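# Place carton on raised block with suction arm

## Task

Set the carton down on top of the raised block so that no part of it extends beyond the blue tape outline, keeping the face that was on top at the start still on top; it must stay there on its own without the robot supporting it, and the robot must release it and pull away afterwards.

## Robot and tools

Robot: a single arm with six joints (waist, shoulder, elbow, forearm roll, wrist pitch, wrist roll) carrying a vacuum suction cup. The cup point is the centre of the cup's rim, which is 36 mm across; the cup faces along the cup point's own +z axis. About 4 cm back from the rim the tool widens, with its body and a camera extending up to roughly 9 cm sideways, so leave clearance for that. The base may be tilted against the table.

Frames: the scene frame has its origin on the table surface below the arm base, +z up, +y to the left when facing along +x. Reported positions are metres, orientation is a quaternion in w,x,y,z order, velocities are m/s and rad/s. The printed position can be slightly off, especially with the arm far out.

The command row: every motion command is one list of exactly 7 numbers for the one arm: dx, dy, dz, rx, ry, rz, suction. The first six are an offset, not an absolute pose. They are expressed in the cup point's own axes (so dz moves along the cup's facing direction) and measured from the cup point pose in the most recent result that reported it; before any result has shown it, and for later calls within the same reply, they count from wherever the robot is when the action begins. Scale: 1.0 equals 0.6 m of translation or 180 degrees of rotation, and each number must lie in [-1, 1]. rx, ry, rz form a single rotation vector. The seventh number is suction: above 0.01 turns it on, 0.01 or less turns it off; it keeps its last value. Sending all-zero offsets is not a pause: it pulls the robot back to the reference pose.

Tools:
- execute_actions, argument actions (a list holding at most one item) and optional pictures (boolean). Empty list: returns current state plus camera images, sends nothing. Action item: rows (1 to 15 rows of 7 numbers) and steps (4 to 15, default 15; one control step is 1/30 s). Each row is used for one step; if rows run out, the last one repeats. Every row is an offset from the same reference pose, not from the previous row. Wait item: only steps (up to 300), counted from the previous result, with nothing new sent. The result is read 4 steps before the action ends; those remaining steps finish while you prepare the next call. Images come only with an empty list or pictures: true.
- move, arguments target (one 7-number row as above) and speed (m/s, 0.002 to 0.5, default 0.25; rotation limited to twice that in rad/s). Drives the cup point in a straight line toward the target over 0.5 to 10 s; if longer, it stops after 10 s before arriving. It does not avoid obstacles, can overshoot the requested speed (notably with the arm nearly straight) and lags the path. The suction value is applied at the start. The result adds a move: line with the outcome (done, off_target, moving, held, fault) and active limits (paced = the sent pose was clipped; held = a check blocked some steps, after which the arm may jump faster), plus distance from target. Images are included.
- wait, argument seconds (0 to 10): lets the simulation run, sending nothing new.
- zoom_image, arguments camera (cam_head_left, cam_head_right or cam_wrist, each 504x504) and region [x0, y0, x1, y1] in pixels from the top-left corner, at most 504 by 504.
- finished_scene, argument scene: the number of the current scene.

Motion limits: each step the commanded pose is clipped to within 70 mm and 16 degrees of the measured pose, so large offsets take several actions; after an action the arm only continues to the last clipped pose. Check the reported pose and send the remainder. Position takes priority over orientation when both cannot be met. A Hand target line (shown when nothing is pending) gives where the controller is heading. A pose unreachable line or HELD marks steps where the clearance check altered or blocked the command; the mounting under the base counts as arm.

Suction reading: suction_measured stays near 0 without a seal and reaches 0.83 or more on an airtight face; leaks lower it. part_present turns 1 at 0.50 and back to 0 below 0.45. To grip, switch suction on and press the rim flat onto a smooth face of the carton, fully inside its edges, away from seams or holes. Under vacuum the cup shortens, so the held carton sits up to about 12 mm nearer the tool. Vacuum alone may lift a resting object. To release, set the carton down on the block first, then switch suction off, then retreat more than 15 mm. If the cup seals onto the table it pins the tool; turn suction off.

Sequence: look, locate carton, block and tape outline (zoom as needed); approach above the carton's top face with the cup pointing down; descend gently until contact and suction reads high; lift clear; carry above the block without tilting the carton over; lower until it rests inside the outline; turn suction off; rise away; confirm it stayed put; then finish.

Avoid: the arm is stiff, so aiming even slightly past a firm contact can trigger a fault stop. A fault happens at contact force of 144 N or when joint torque hits its limit (waist and shoulder 302, elbow 142, wrist joints 40 N m), halting the arm for 10 s. Approach contacts slowly with small overshoot. Holding loads heats motors; a MOTOR HOT warning precedes a braking stop, so don't hang on to the carton needlessly. The simulation keeps running while you compose replies. Objects may occasionally get nudged by something. Never drop, knock or push anything off the table, and avoid slams and drops.

Each tool is called after ">>>" as name([rows], argument=value, ...), one row to a line, values as JSON.

## Session

>>> execute_actions(actions=[])

Scene clock: 0.00 s of 5000.00 s.
end_effector_position=(+0.6481, +0.0290, +0.4483) suction_measured=0.01 part_present=0 end_effector_quat_wxyz=(-0.000, -0.021, +1.000, -0.002) end_effector_velocity=(+0.000, +0.000, +0.000) end_effector_angular_velocity=(-0.001, -0.001, +0.000)
Joint positions: [-0.052  0.169  1.622 -0.001  1.354 -0.052]
Joint velocities: [ 0.001 -0.    -0.    -0.001 -0.     0.001]
Hand target: +0.648, +0.029, +0.448; -0.000, -0.021, +1.000, -0.002

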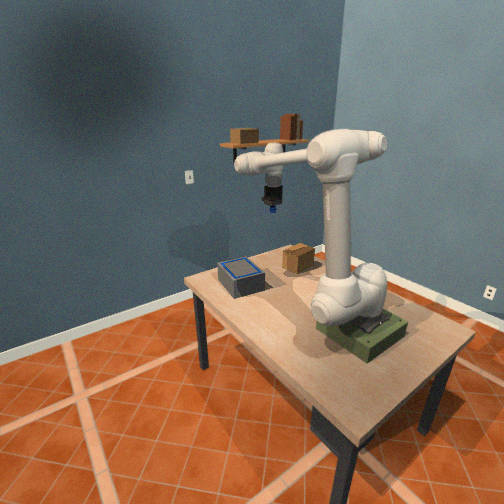

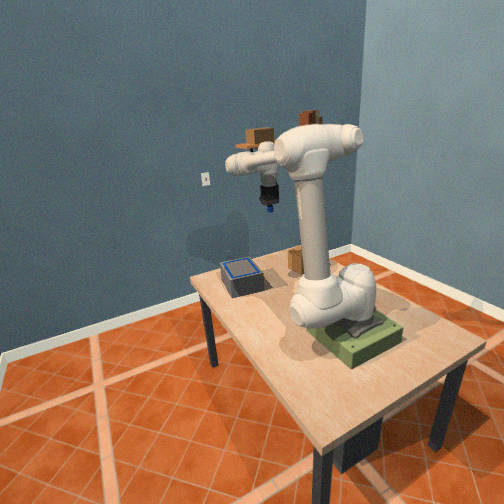

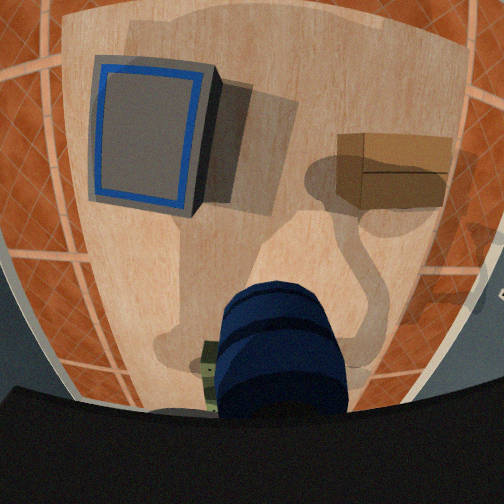

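>>> move(target=[-0.05,-0.4,0.2,0,0,0,0], speed=0.4)

>>> zoom_image(camera="cam_head_left", region=[180,170,360,320])

Scene clock: 1.37 s of 5000.00 s.
end_effector_position=(+0.6886, -0.2094, +0.3289) suction_measured=0.01 part_present=0 end_effector_quat_wxyz=(-0.000, -0.022, +1.000, -0.001) end_effector_velocity=(+0.000, -0.001, -0.000) end_effector_angular_velocity=(+0.000, -0.001, -0.001)
Joint positions: [-0.386  0.337  1.63  -0.001  1.177 -0.386]
Joint velocities: [-0.001  0.    -0.     0.001 -0.001 -0.001]
Hand target: +0.689, -0.209, +0.329; -0.000, -0.022, +1.000, -0.001
Off the commanded pose: 0.001 m, 0 deg.
Kept back: nothing.
move: done

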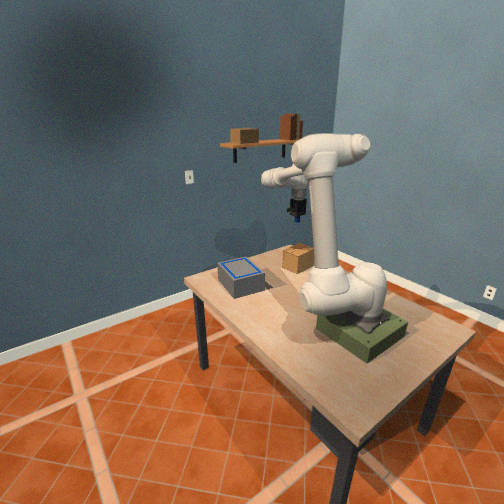

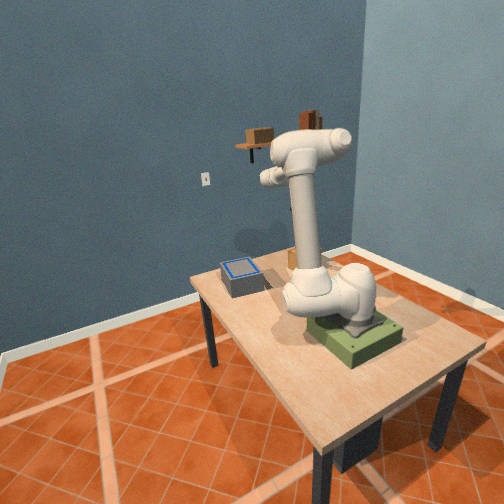

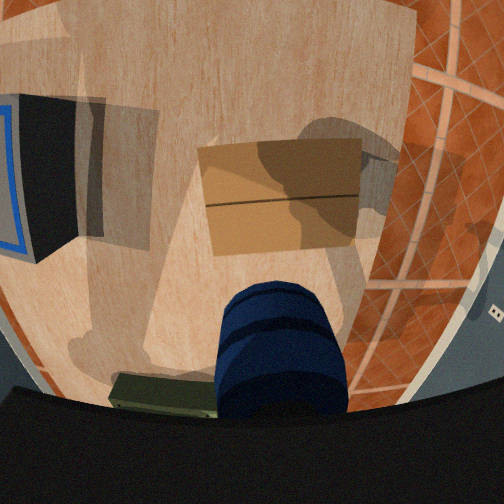

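Region (180, 170, 360, 320) of cam_head_left's 504x504 image, scaled by 2.800, with more detail than that image has.

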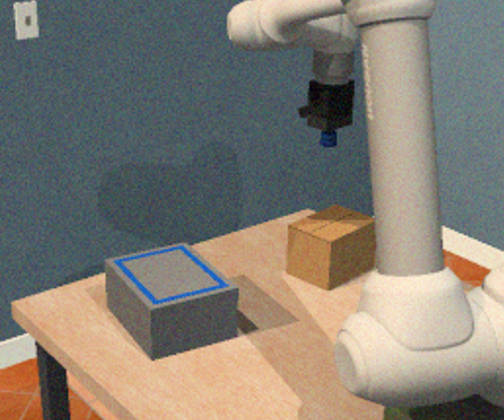

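>>> move(target=[0,-0.02,0.19,0,0,-0.02,0])

Scene clock: 2.40 s of 5000.00 s.
end_effector_position=(+0.6891, -0.2215, +0.2151) suction_measured=0.01 part_present=0 end_effector_quat_wxyz=(-0.000, -0.053, +0.999, -0.001) end_effector_velocity=(+0.000, -0.000, -0.000) end_effector_angular_velocity=(-0.000, -0.003, -0.001)
Joint positions: [-0.402  0.429  1.726 -0.001  0.99  -0.464]
Joint velocities: [-0.001 -0.     0.     0.001 -0.003  0.   ]
Hand target: +0.689, -0.221, +0.215; -0.000, -0.053, +0.999, -0.001
Off the commanded pose: 0.000 m, 0 deg.
Kept back: nothing.
move: done

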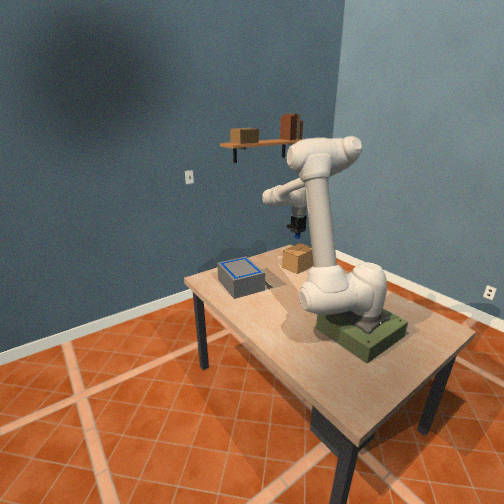

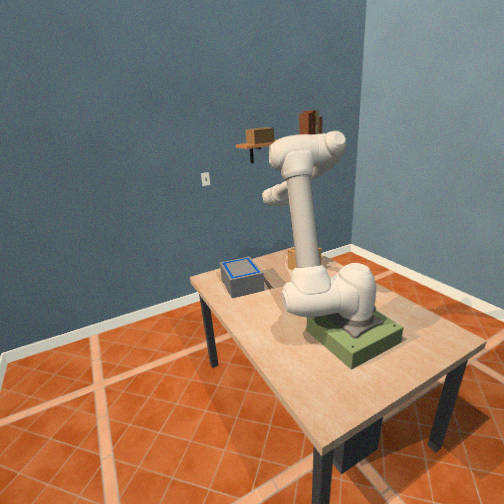

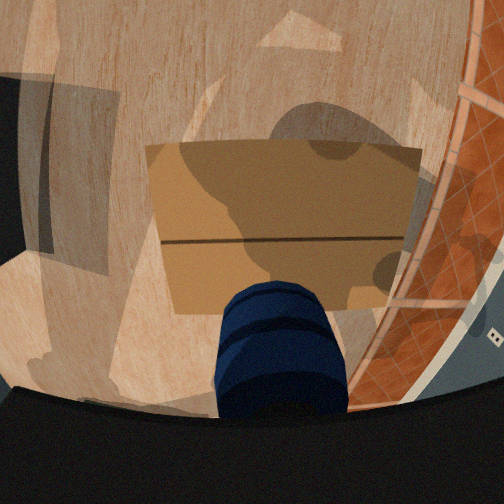

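>>> move(target=[0.058,-0.017,0.1,0,0,0,0])

Scene clock: 3.37 s of 5000.00 s.
end_effector_position=(+0.6557, -0.2354, +0.1551) suction_measured=0.01 part_present=0 end_effector_quat_wxyz=(-0.000, -0.053, +0.999, -0.001) end_effector_velocity=(-0.000, +0.001, -0.001) end_effector_angular_velocity=(+0.002, -0.000, -0.001)
Joint positions: [-0.437  0.452  1.823 -0.002  0.869 -0.499]
Joint velocities: [-0.     0.     0.001  0.003 -0.    -0.001]
Hand target: +0.656, -0.235, +0.155; -0.000, -0.053, +0.999, -0.001
Off the commanded pose: 0.000 m, 0 deg.
Kept back: nothing.
move: done

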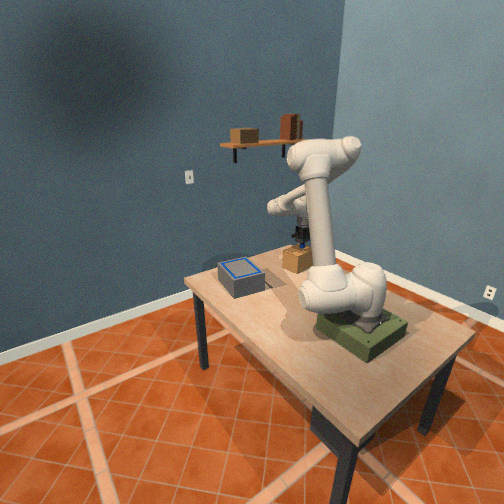

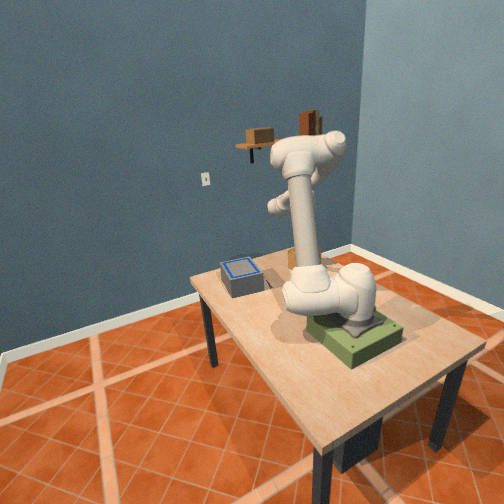

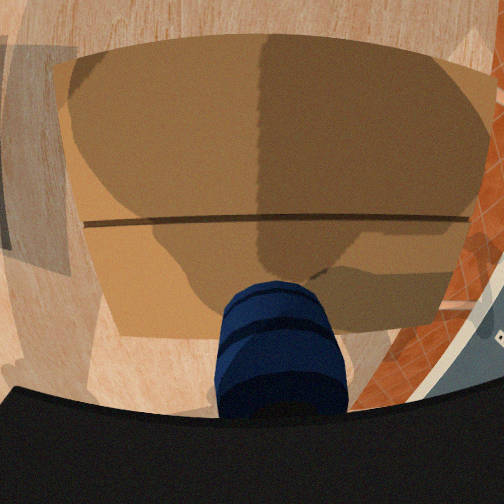

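>>> move(target=[0,0,0.045,0,0,0,1], speed=0.04)

Scene clock: 4.53 s of 5000.00 s.
end_effector_position=(+0.6556, -0.2355, +0.1280) suction_measured=0.91 part_present=1 end_effector_quat_wxyz=(-0.000, -0.053, +0.999, -0.001) end_effector_velocity=(+0.000, +0.001, -0.000) end_effector_angular_velocity=(+0.001, +0.001, +0.001)
Joint positions: [-0.437  0.482  1.838 -0.002  0.825 -0.499]
Joint velocities: [ 0.001  0.001 -0.     0.001  0.001 -0.   ]
Hand target: +0.656, -0.235, +0.128; -0.000, -0.053, +0.999, -0.001
Off the commanded pose: 0.000 m, 0 deg.
Kept back: nothing.
move: done

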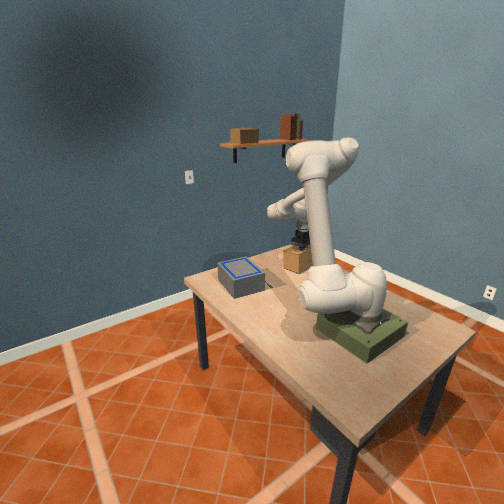

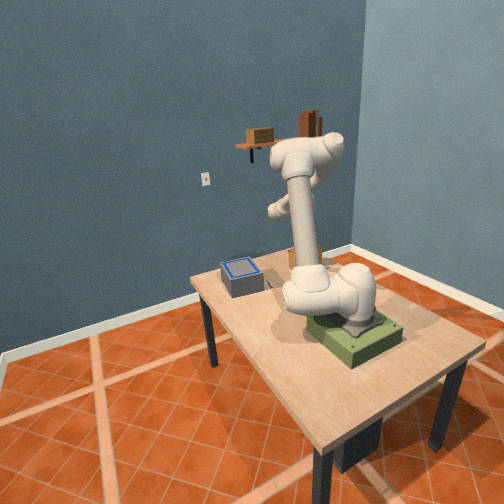

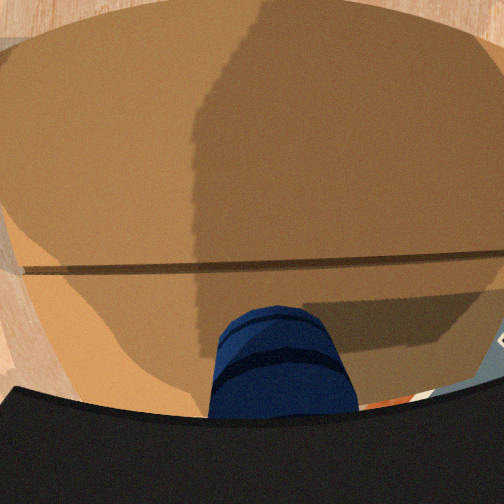

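>>> move(target=[0,0,-0.27,0,0,0,1], speed=0.2)

>>> move(target=[-0.168,0.702,0,0,0,-0.417,1], speed=0.3)

>>> zoom_image(camera="cam_head_left", region=[190,200,300,310])

>>> zoom_image(camera="cam_head_right", region=[190,200,300,310])

Scene clock: 6.00 s of 5000.00 s.
end_effector_position=(+0.6555, -0.2352, +0.2899) suction_measured=1.00 part_present=1 end_effector_quat_wxyz=(-0.000, -0.053, +0.999, -0.001) end_effector_velocity=(-0.000, +0.000, +0.000) end_effector_angular_velocity=(+0.000, +0.001, -0.000)
Joint positions: [-0.437  0.329  1.718 -0.002  1.098 -0.499]
Joint velocities: [ 0.    -0.     0.    -0.     0.001  0.   ]
Hand target: +0.656, -0.235, +0.290; -0.001, -0.053, +0.999, -0.001
Off the commanded pose: 0.000 m, 0 deg.
Kept back: nothing.
move: done

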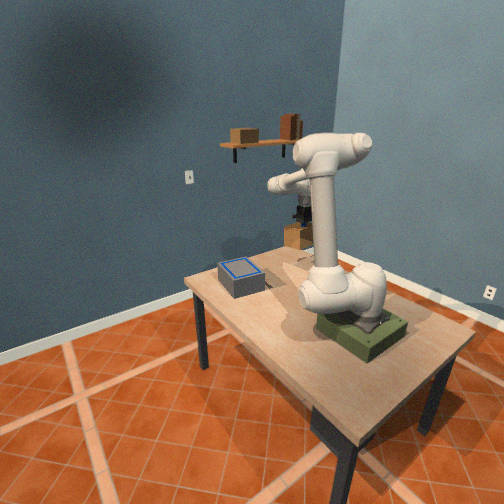

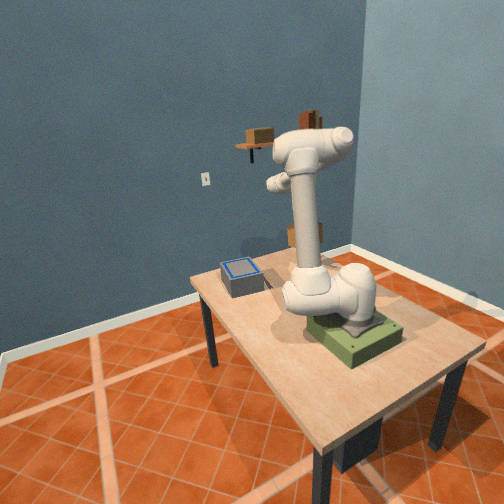

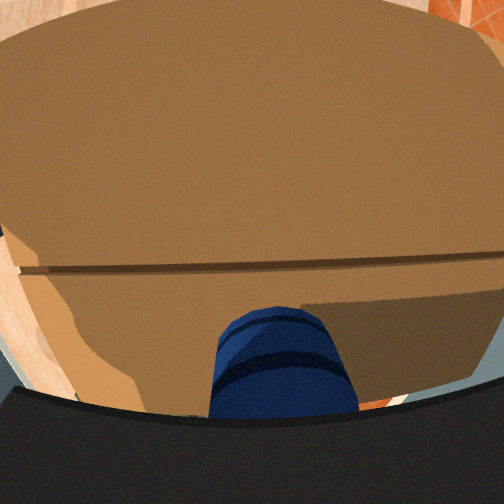

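Scene clock: 8.57 s of 5000.00 s.
end_effector_position=(+0.7109, +0.1938, +0.2890) suction_measured=1.00 part_present=1 end_effector_quat_wxyz=(-0.001, -0.650, +0.760, -0.001) end_effector_velocity=(+0.000, +0.001, +0.000) end_effector_angular_velocity=(+0.001, -0.001, -0.001)
Joint positions: [ 0.176  0.387  1.634 -0.001  1.123 -1.197]
Joint velocities: [ 0.001  0.    -0.     0.001 -0.001  0.002]
Hand target: +0.711, +0.194, +0.289; -0.001, -0.650, +0.760, -0.001
Off the commanded pose: 0.001 m, 0 deg.
Kept back: nothing.
move: done

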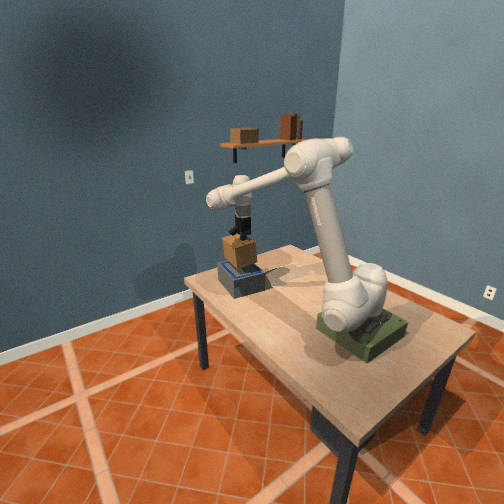

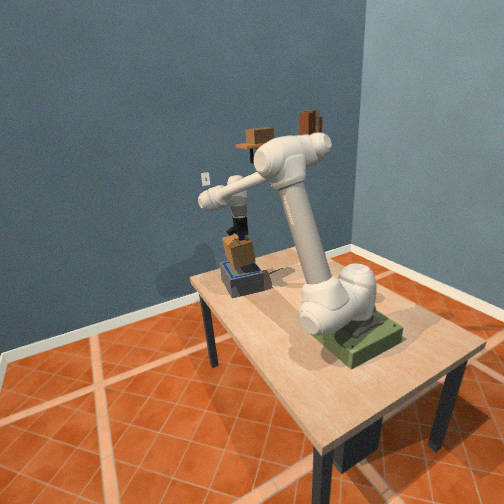

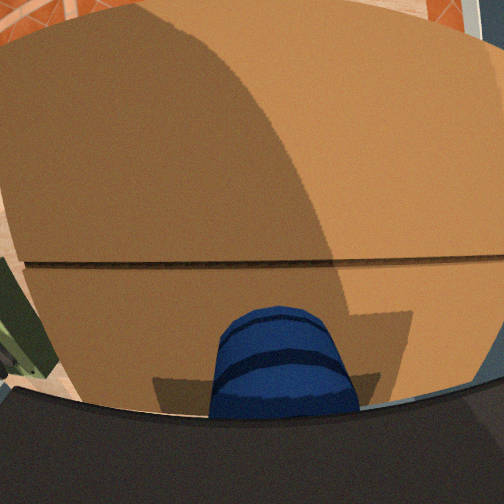

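Region (190, 200, 300, 310) of cam_head_left's 504x504 image, scaled by 4.582, with more detail than that image has.

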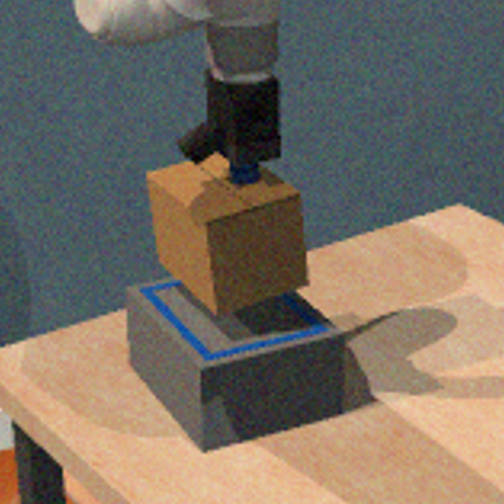

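Region (190, 200, 300, 310) of cam_head_right's 504x504 image, scaled by 4.582, with more detail than that image has.

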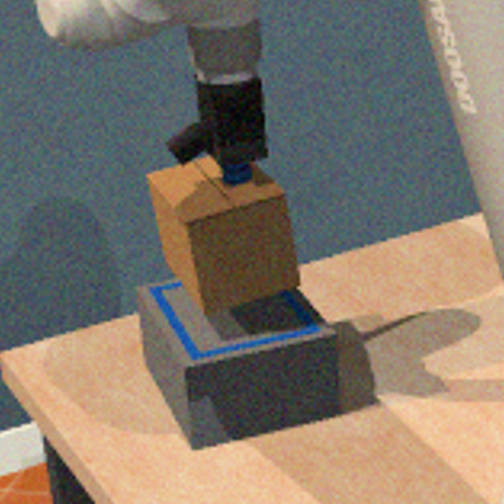

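>>> move(target=[0,0,0.055,0,0,0,1], speed=0.05)

>>> zoom_image(camera="cam_head_left", region=[200,220,280,300])

>>> zoom_image(camera="cam_head_right", region=[200,220,280,300])

Scene clock: 9.73 s of 5000.00 s.
end_effector_position=(+0.7109, +0.1937, +0.2560) suction_measured=1.00 part_present=1 end_effector_quat_wxyz=(-0.001, -0.650, +0.760, -0.001) end_effector_velocity=(-0.001, +0.000, -0.000) end_effector_angular_velocity=(-0.001, +0.001, +0.001)
Joint positions: [ 0.176  0.412  1.665 -0.001  1.068 -1.197]
Joint velocities: [ 0.001 -0.     0.    -0.     0.001 -0.001]
Hand target: +0.711, +0.194, +0.256; -0.001, -0.650, +0.760, -0.001
Off the commanded pose: 0.000 m, 0 deg.
Kept back: nothing.
move: done

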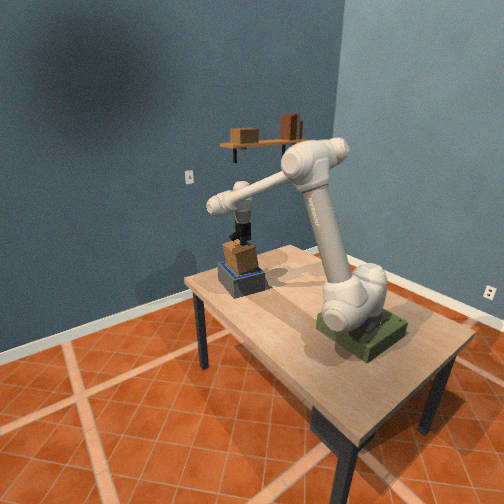

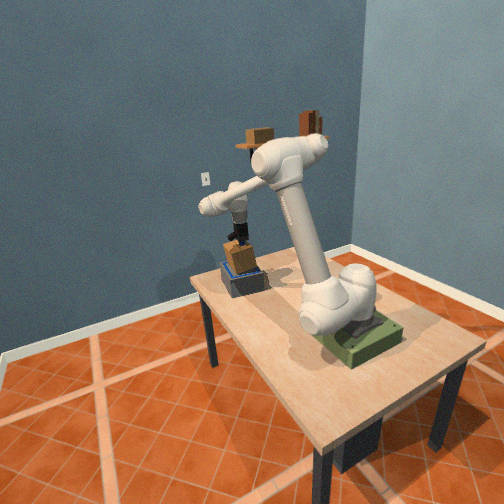

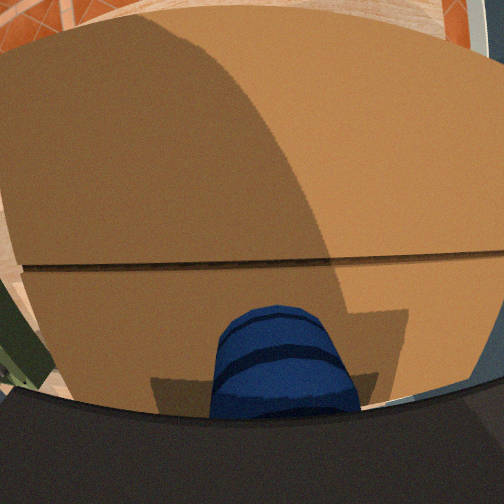

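Region (200, 220, 280, 300) of cam_head_left's 504x504 image, scaled by 6.300, with more detail than that image has.

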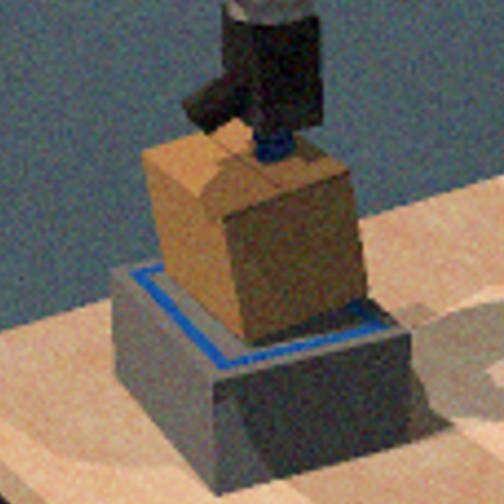

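Region (200, 220, 280, 300) of cam_head_right's 504x504 image, scaled by 6.300, with more detail than that image has.

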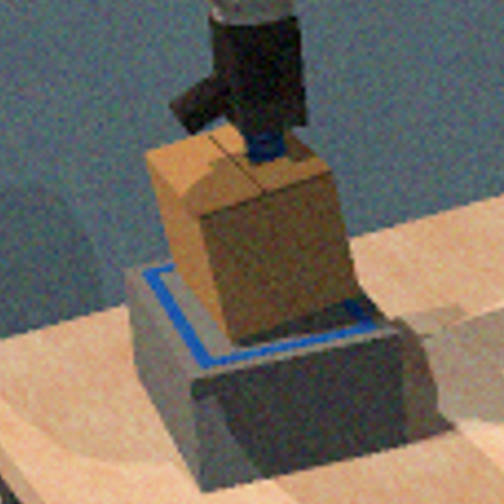

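>>> move(target=[-0.008,0,0.016,0,0,0,1], speed=0.02)

>>> zoom_image(camera="cam_head_right", region=[200,220,280,300])

Scene clock: 10.73 s of 5000.00 s.
end_effector_position=(+0.7117, +0.1984, +0.2464) suction_measured=1.00 part_present=1 end_effector_quat_wxyz=(-0.001, -0.650, +0.760, -0.001) end_effector_velocity=(+0.001, -0.000, +0.000) end_effector_angular_velocity=(-0.001, -0.001, +0.000)
Joint positions: [ 0.182  0.422  1.669 -0.001  1.054 -1.191]
Joint velocities: [-0.     0.    -0.001 -0.001 -0.001  0.   ]
Hand target: +0.712, +0.198, +0.246; -0.001, -0.650, +0.760, -0.001
Off the commanded pose: 0.000 m, 0 deg.
Kept back: nothing.
move: done

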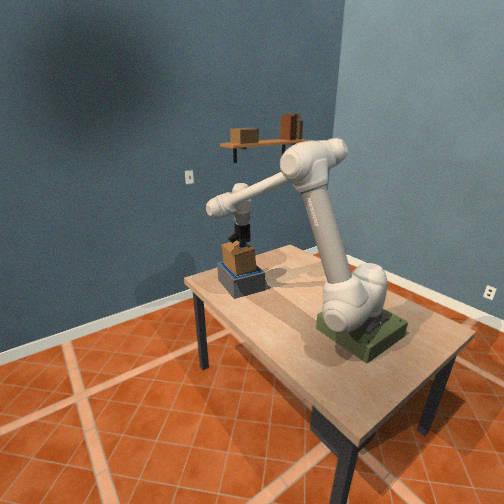

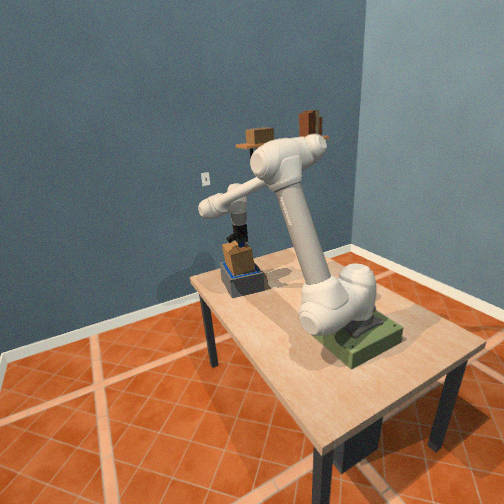

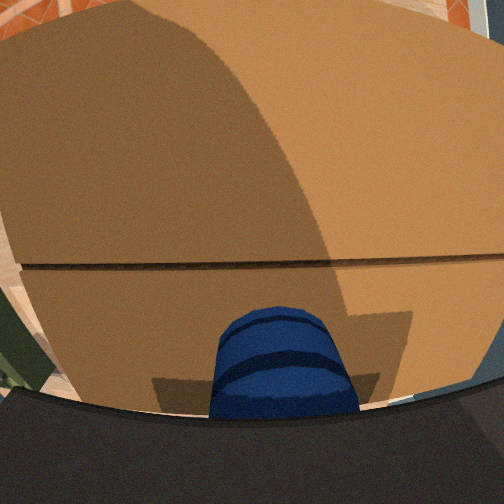

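Region (200, 220, 280, 300) of cam_head_right's 504x504 image, scaled by 6.300, with more detail than that image has.

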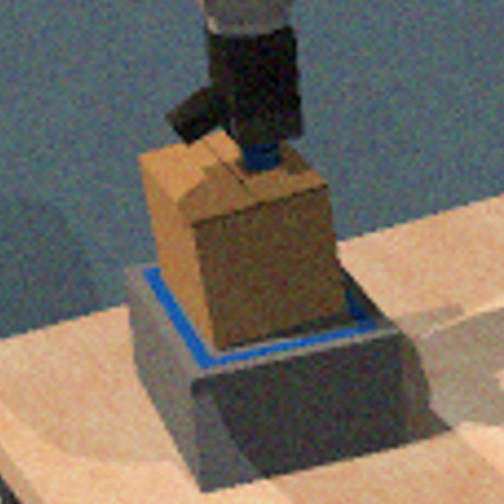

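>>> move(target=[0.018,0,0.012,0,0,0,1], speed=0.02)

>>> zoom_image(camera="cam_head_right", region=[200,220,280,300])

Scene clock: 11.83 s of 5000.00 s.
end_effector_position=(+0.7100, +0.1877, +0.2392) suction_measured=1.00 part_present=1 end_effector_quat_wxyz=(-0.001, -0.650, +0.760, -0.001) end_effector_velocity=(-0.001, -0.000, -0.001) end_effector_angular_velocity=(-0.001, +0.001, +0.000)
Joint positions: [ 0.168  0.422  1.684 -0.001  1.039 -1.204]
Joint velocities: [ 0.     0.     0.001 -0.001  0.     0.001]
Hand target: +0.710, +0.188, +0.239; -0.001, -0.650, +0.760, -0.001
Off the commanded pose: 0.000 m, 0 deg.
Kept back: nothing.
move: done

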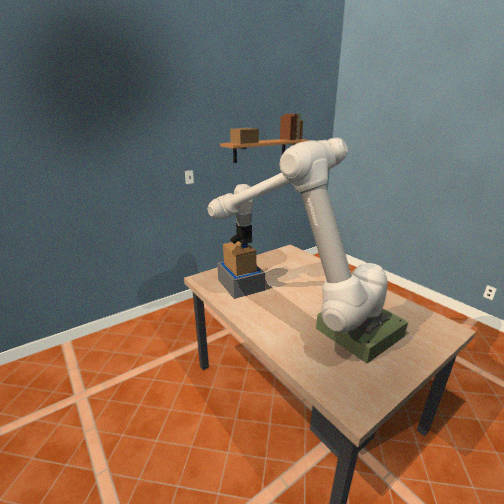

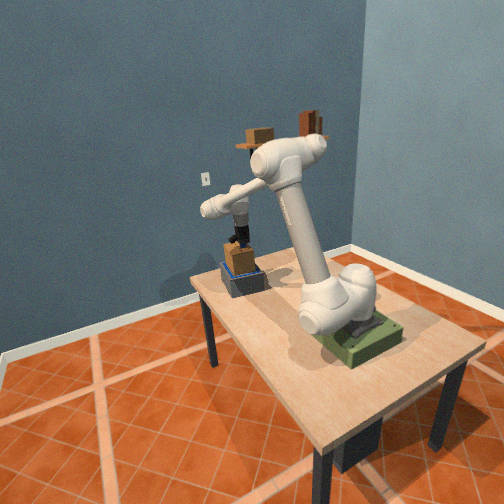

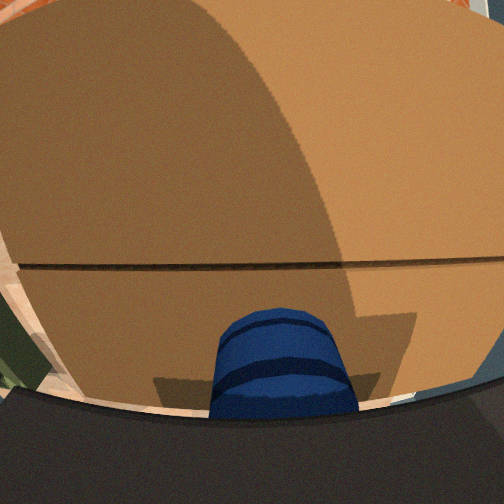

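Region (200, 220, 280, 300) of cam_head_right's 504x504 image, scaled by 6.300, with more detail than that image has.

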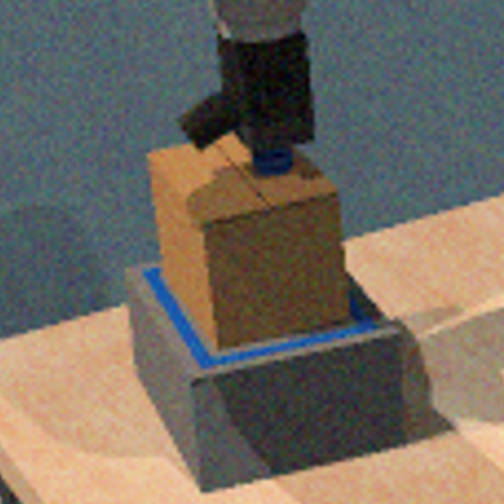

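Touching and nearly level.

>>> move(target=[0.005,0,0.003,0,0,0,1], speed=0.02)

>>> execute_actions([
  {"rows":[[0,0,0,0,0,0,0]],"steps":12},
])

>>> move(target=[0.1,-0.1,-0.45,0,0,0,0], speed=0.4)

>>> zoom_image(camera="cam_head_right", region=[200,220,280,300])

Scene clock: 12.77 s of 5000.00 s.
end_effector_position=(+0.7096, +0.1848, +0.2375) suction_measured=1.00 part_present=1 end_effector_quat_wxyz=(-0.001, -0.650, +0.760, -0.001) end_effector_velocity=(+0.000, -0.000, +0.000) end_effector_angular_velocity=(-0.000, +0.000, -0.001)
Joint positions: [ 0.165  0.422  1.688 -0.001  1.035 -1.208]
Joint velocities: [-0.    -0.    -0.001 -0.     0.002  0.001]
Hand target: +0.710, +0.185, +0.237; -0.001, -0.650, +0.760, -0.001
Off the commanded pose: 0.000 m, 0 deg.
Kept back: nothing.
move: done

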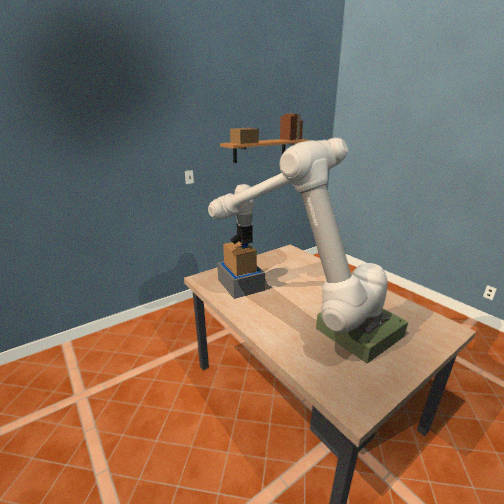

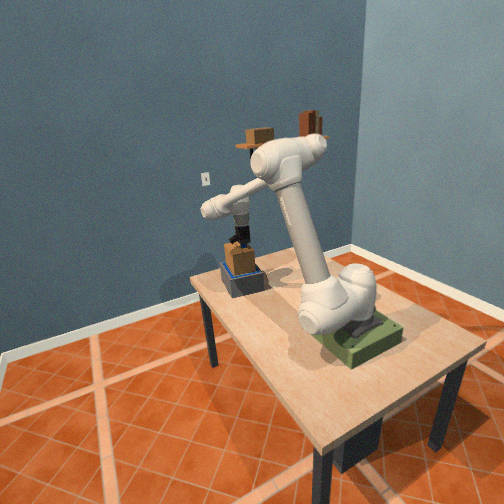

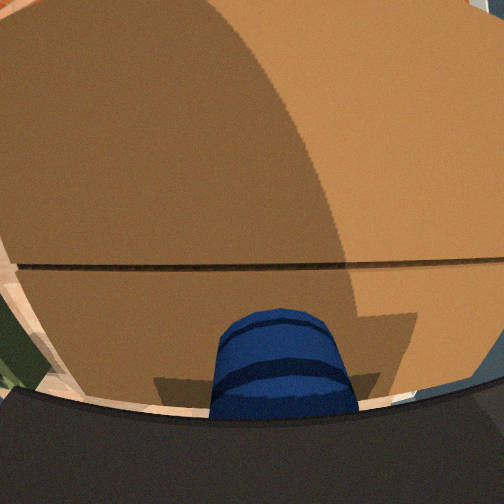

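Scene clock: 13.03 s of 5000.00 s.
end_effector_position=(+0.7096, +0.1848, +0.2376) suction_measured=0.01 part_present=0 end_effector_quat_wxyz=(-0.001, -0.650, +0.760, -0.001) end_effector_velocity=(+0.000, -0.000, -0.000) end_effector_angular_velocity=(-0.000, +0.000, +0.001)
Joint positions: [ 0.165  0.422  1.688 -0.001  1.035 -1.208]
Joint velocities: [-0.     0.     0.    -0.001 -0.    -0.001]
Steps of this call (steps 1 to 8: the first 8 steps of this action). Readings (end_effector_position | what the end effector reports):
1: (+0.7096, +0.1848, +0.2375) | suction_measured=0.81 part_present=1
2: (+0.7096, +0.1848, +0.2375) | suction_measured=0.29 part_present=0
4: (+0.7096, +0.1848, +0.2376) | suction_measured=0.01 part_present=0
8: the state above

Scene clock: 14.43 s of 5000.00 s.
end_effector_position=(+0.7596, +0.1170, +0.5077) suction_measured=0.01 part_present=0 end_effector_quat_wxyz=(-0.001, -0.650, +0.760, -0.001) end_effector_velocity=(-0.000, +0.001, +0.000) end_effector_angular_velocity=(+0.001, +0.000, +0.003)
Joint positions: [ 0.064  0.348  1.283 -0.001  1.513 -1.309]
Joint velocities: [ 0.    -0.    -0.001  0.001  0.001 -0.002]
Hand target: +0.760, +0.117, +0.508; -0.001, -0.650, +0.760, -0.001
Off your previous action's commanded pose: 0.000 m, 0 deg at its last step (step 4 of this call).
Off the commanded pose: 0.000 m, 0 deg.
Kept back: nothing.
move: done

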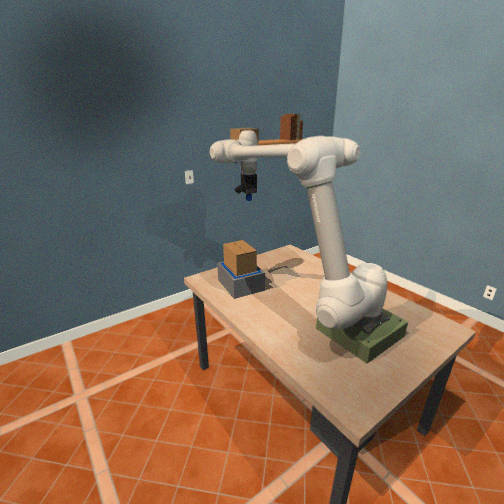

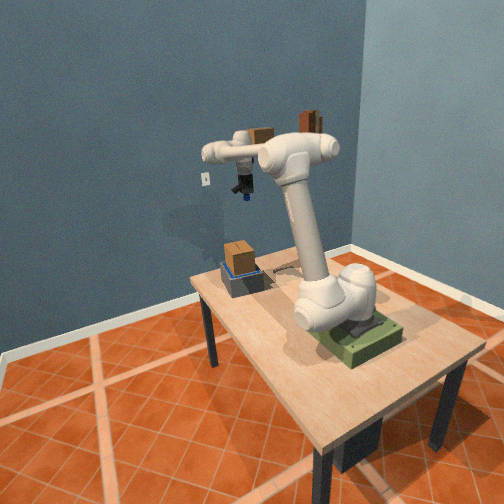

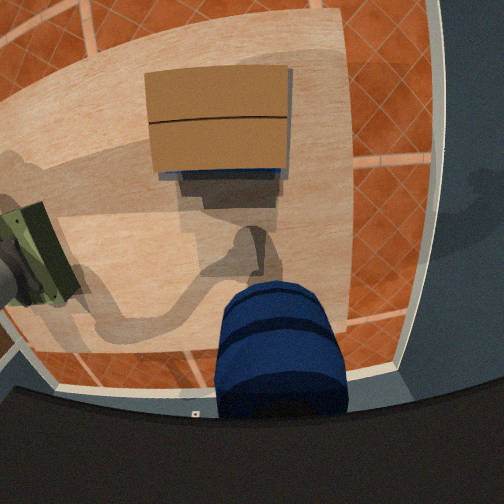

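Region (200, 220, 280, 300) of cam_head_right's 504x504 image, scaled by 6.300, with more detail than that image has.

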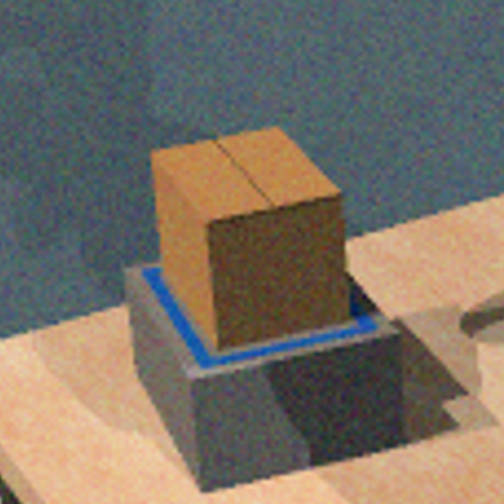

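>>> move(target=[0.03,-0.12,0.1,0,0,0,0], speed=0.3)

>>> zoom_image(camera="cam_wrist", region=[60,20,300,220])

Scene clock: 15.40 s of 5000.00 s.
end_effector_position=(+0.8281, +0.0881, +0.4479) suction_measured=0.01 part_present=0 end_effector_quat_wxyz=(-0.001, -0.650, +0.760, -0.001) end_effector_velocity=(+0.000, -0.001, -0.000) end_effector_angular_velocity=(+0.001, -0.001, -0.003)
Joint positions: [ 0.021  0.466  1.222 -0.001  1.457 -1.352]
Joint velocities: [-0.001  0.     0.001  0.001 -0.001  0.002]
Hand target: +0.828, +0.088, +0.448; -0.001, -0.650, +0.760, -0.001
Off the commanded pose: 0.000 m, 0 deg.
Kept back: nothing.
move: done

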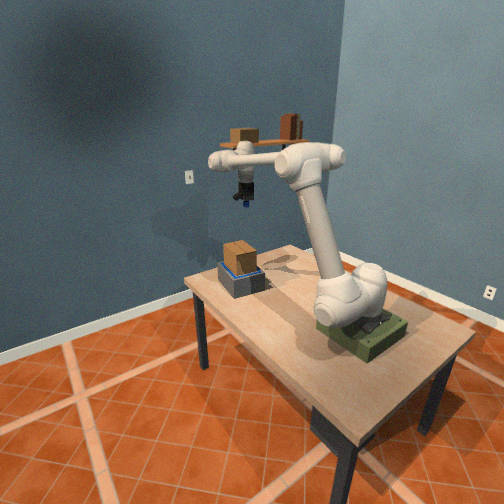

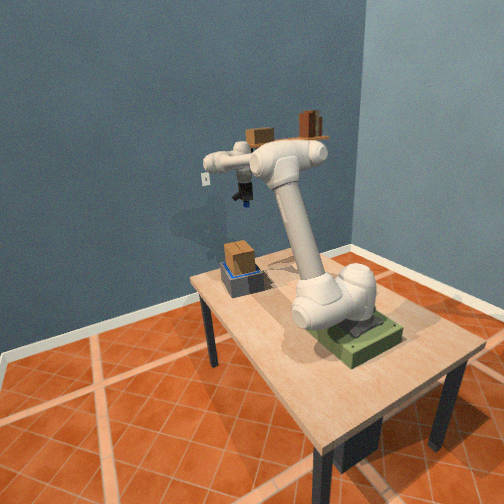

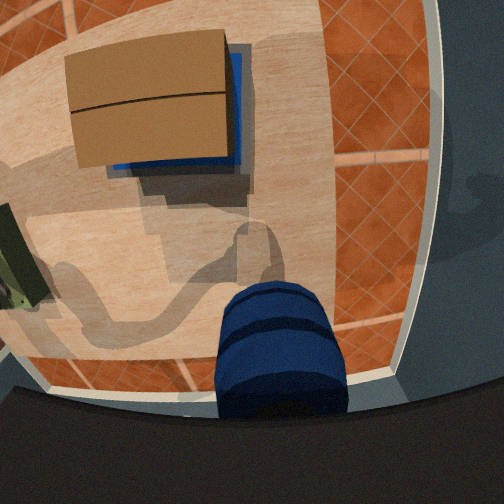

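Region (60, 20, 300, 220) of cam_wrist's 504x504 image, scaled by 2.100, with more detail than that image has.

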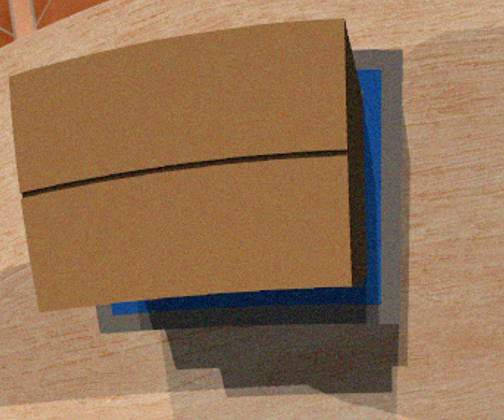

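>>> execute_actions(actions=[])

>>> zoom_image(camera="cam_head_right", region=[200,220,280,300])

Scene clock: 15.53 s of 5000.00 s.
end_effector_position=(+0.8281, +0.0881, +0.4479) suction_measured=0.01 part_present=0 end_effector_quat_wxyz=(-0.001, -0.650, +0.760, -0.001) end_effector_velocity=(+0.000, +0.000, +0.000) end_effector_angular_velocity=(+0.000, +0.000, -0.000)
Joint positions: [ 0.021  0.466  1.222 -0.001  1.457 -1.352]
Joint velocities: [-0.     0.    -0.001  0.     0.001 -0.   ]
Hand target: +0.828, +0.088, +0.448; -0.001, -0.650, +0.760, -0.001
Off the commanded pose: 0.000 m, 0 deg.
Kept back: nothing.
Steps of this call (steps 1 to 4: nothing new was sent). Readings (end_effector_position | what the end effector reports):
1: (+0.8281, +0.0881, +0.4479) | suction_measured=0.01 part_present=0
2: (+0.8281, +0.0881, +0.4479) | suction_measured=0.01 part_present=0
4: the state above

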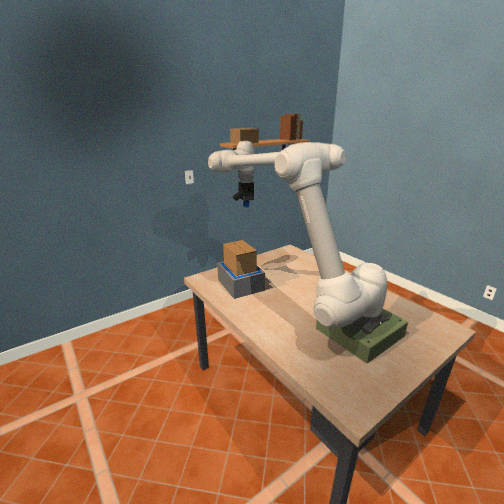

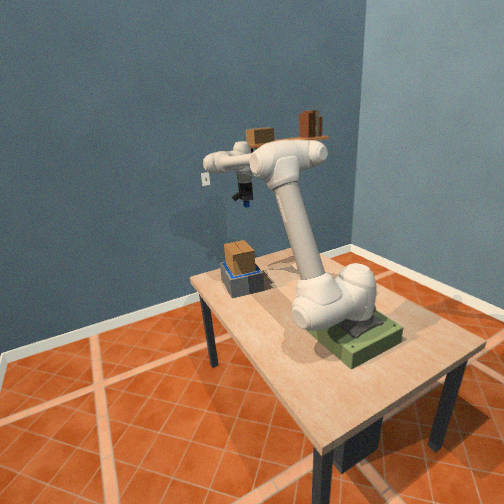

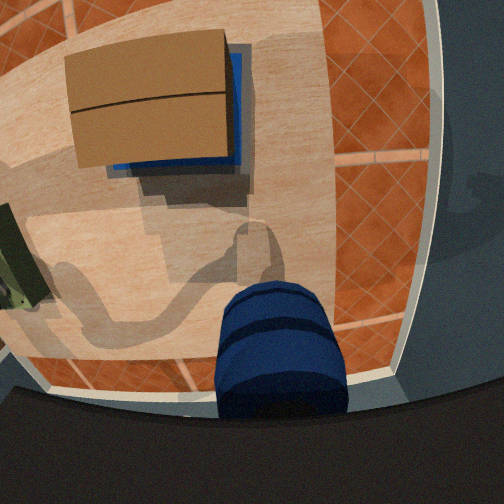

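Region (200, 220, 280, 300) of cam_head_right's 504x504 image, scaled by 6.300, with more detail than that image has.

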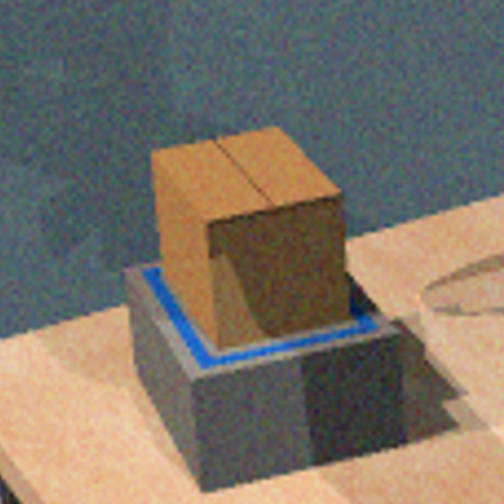

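>>> finished_scene(scene=1)

The scene is finished: the task was done.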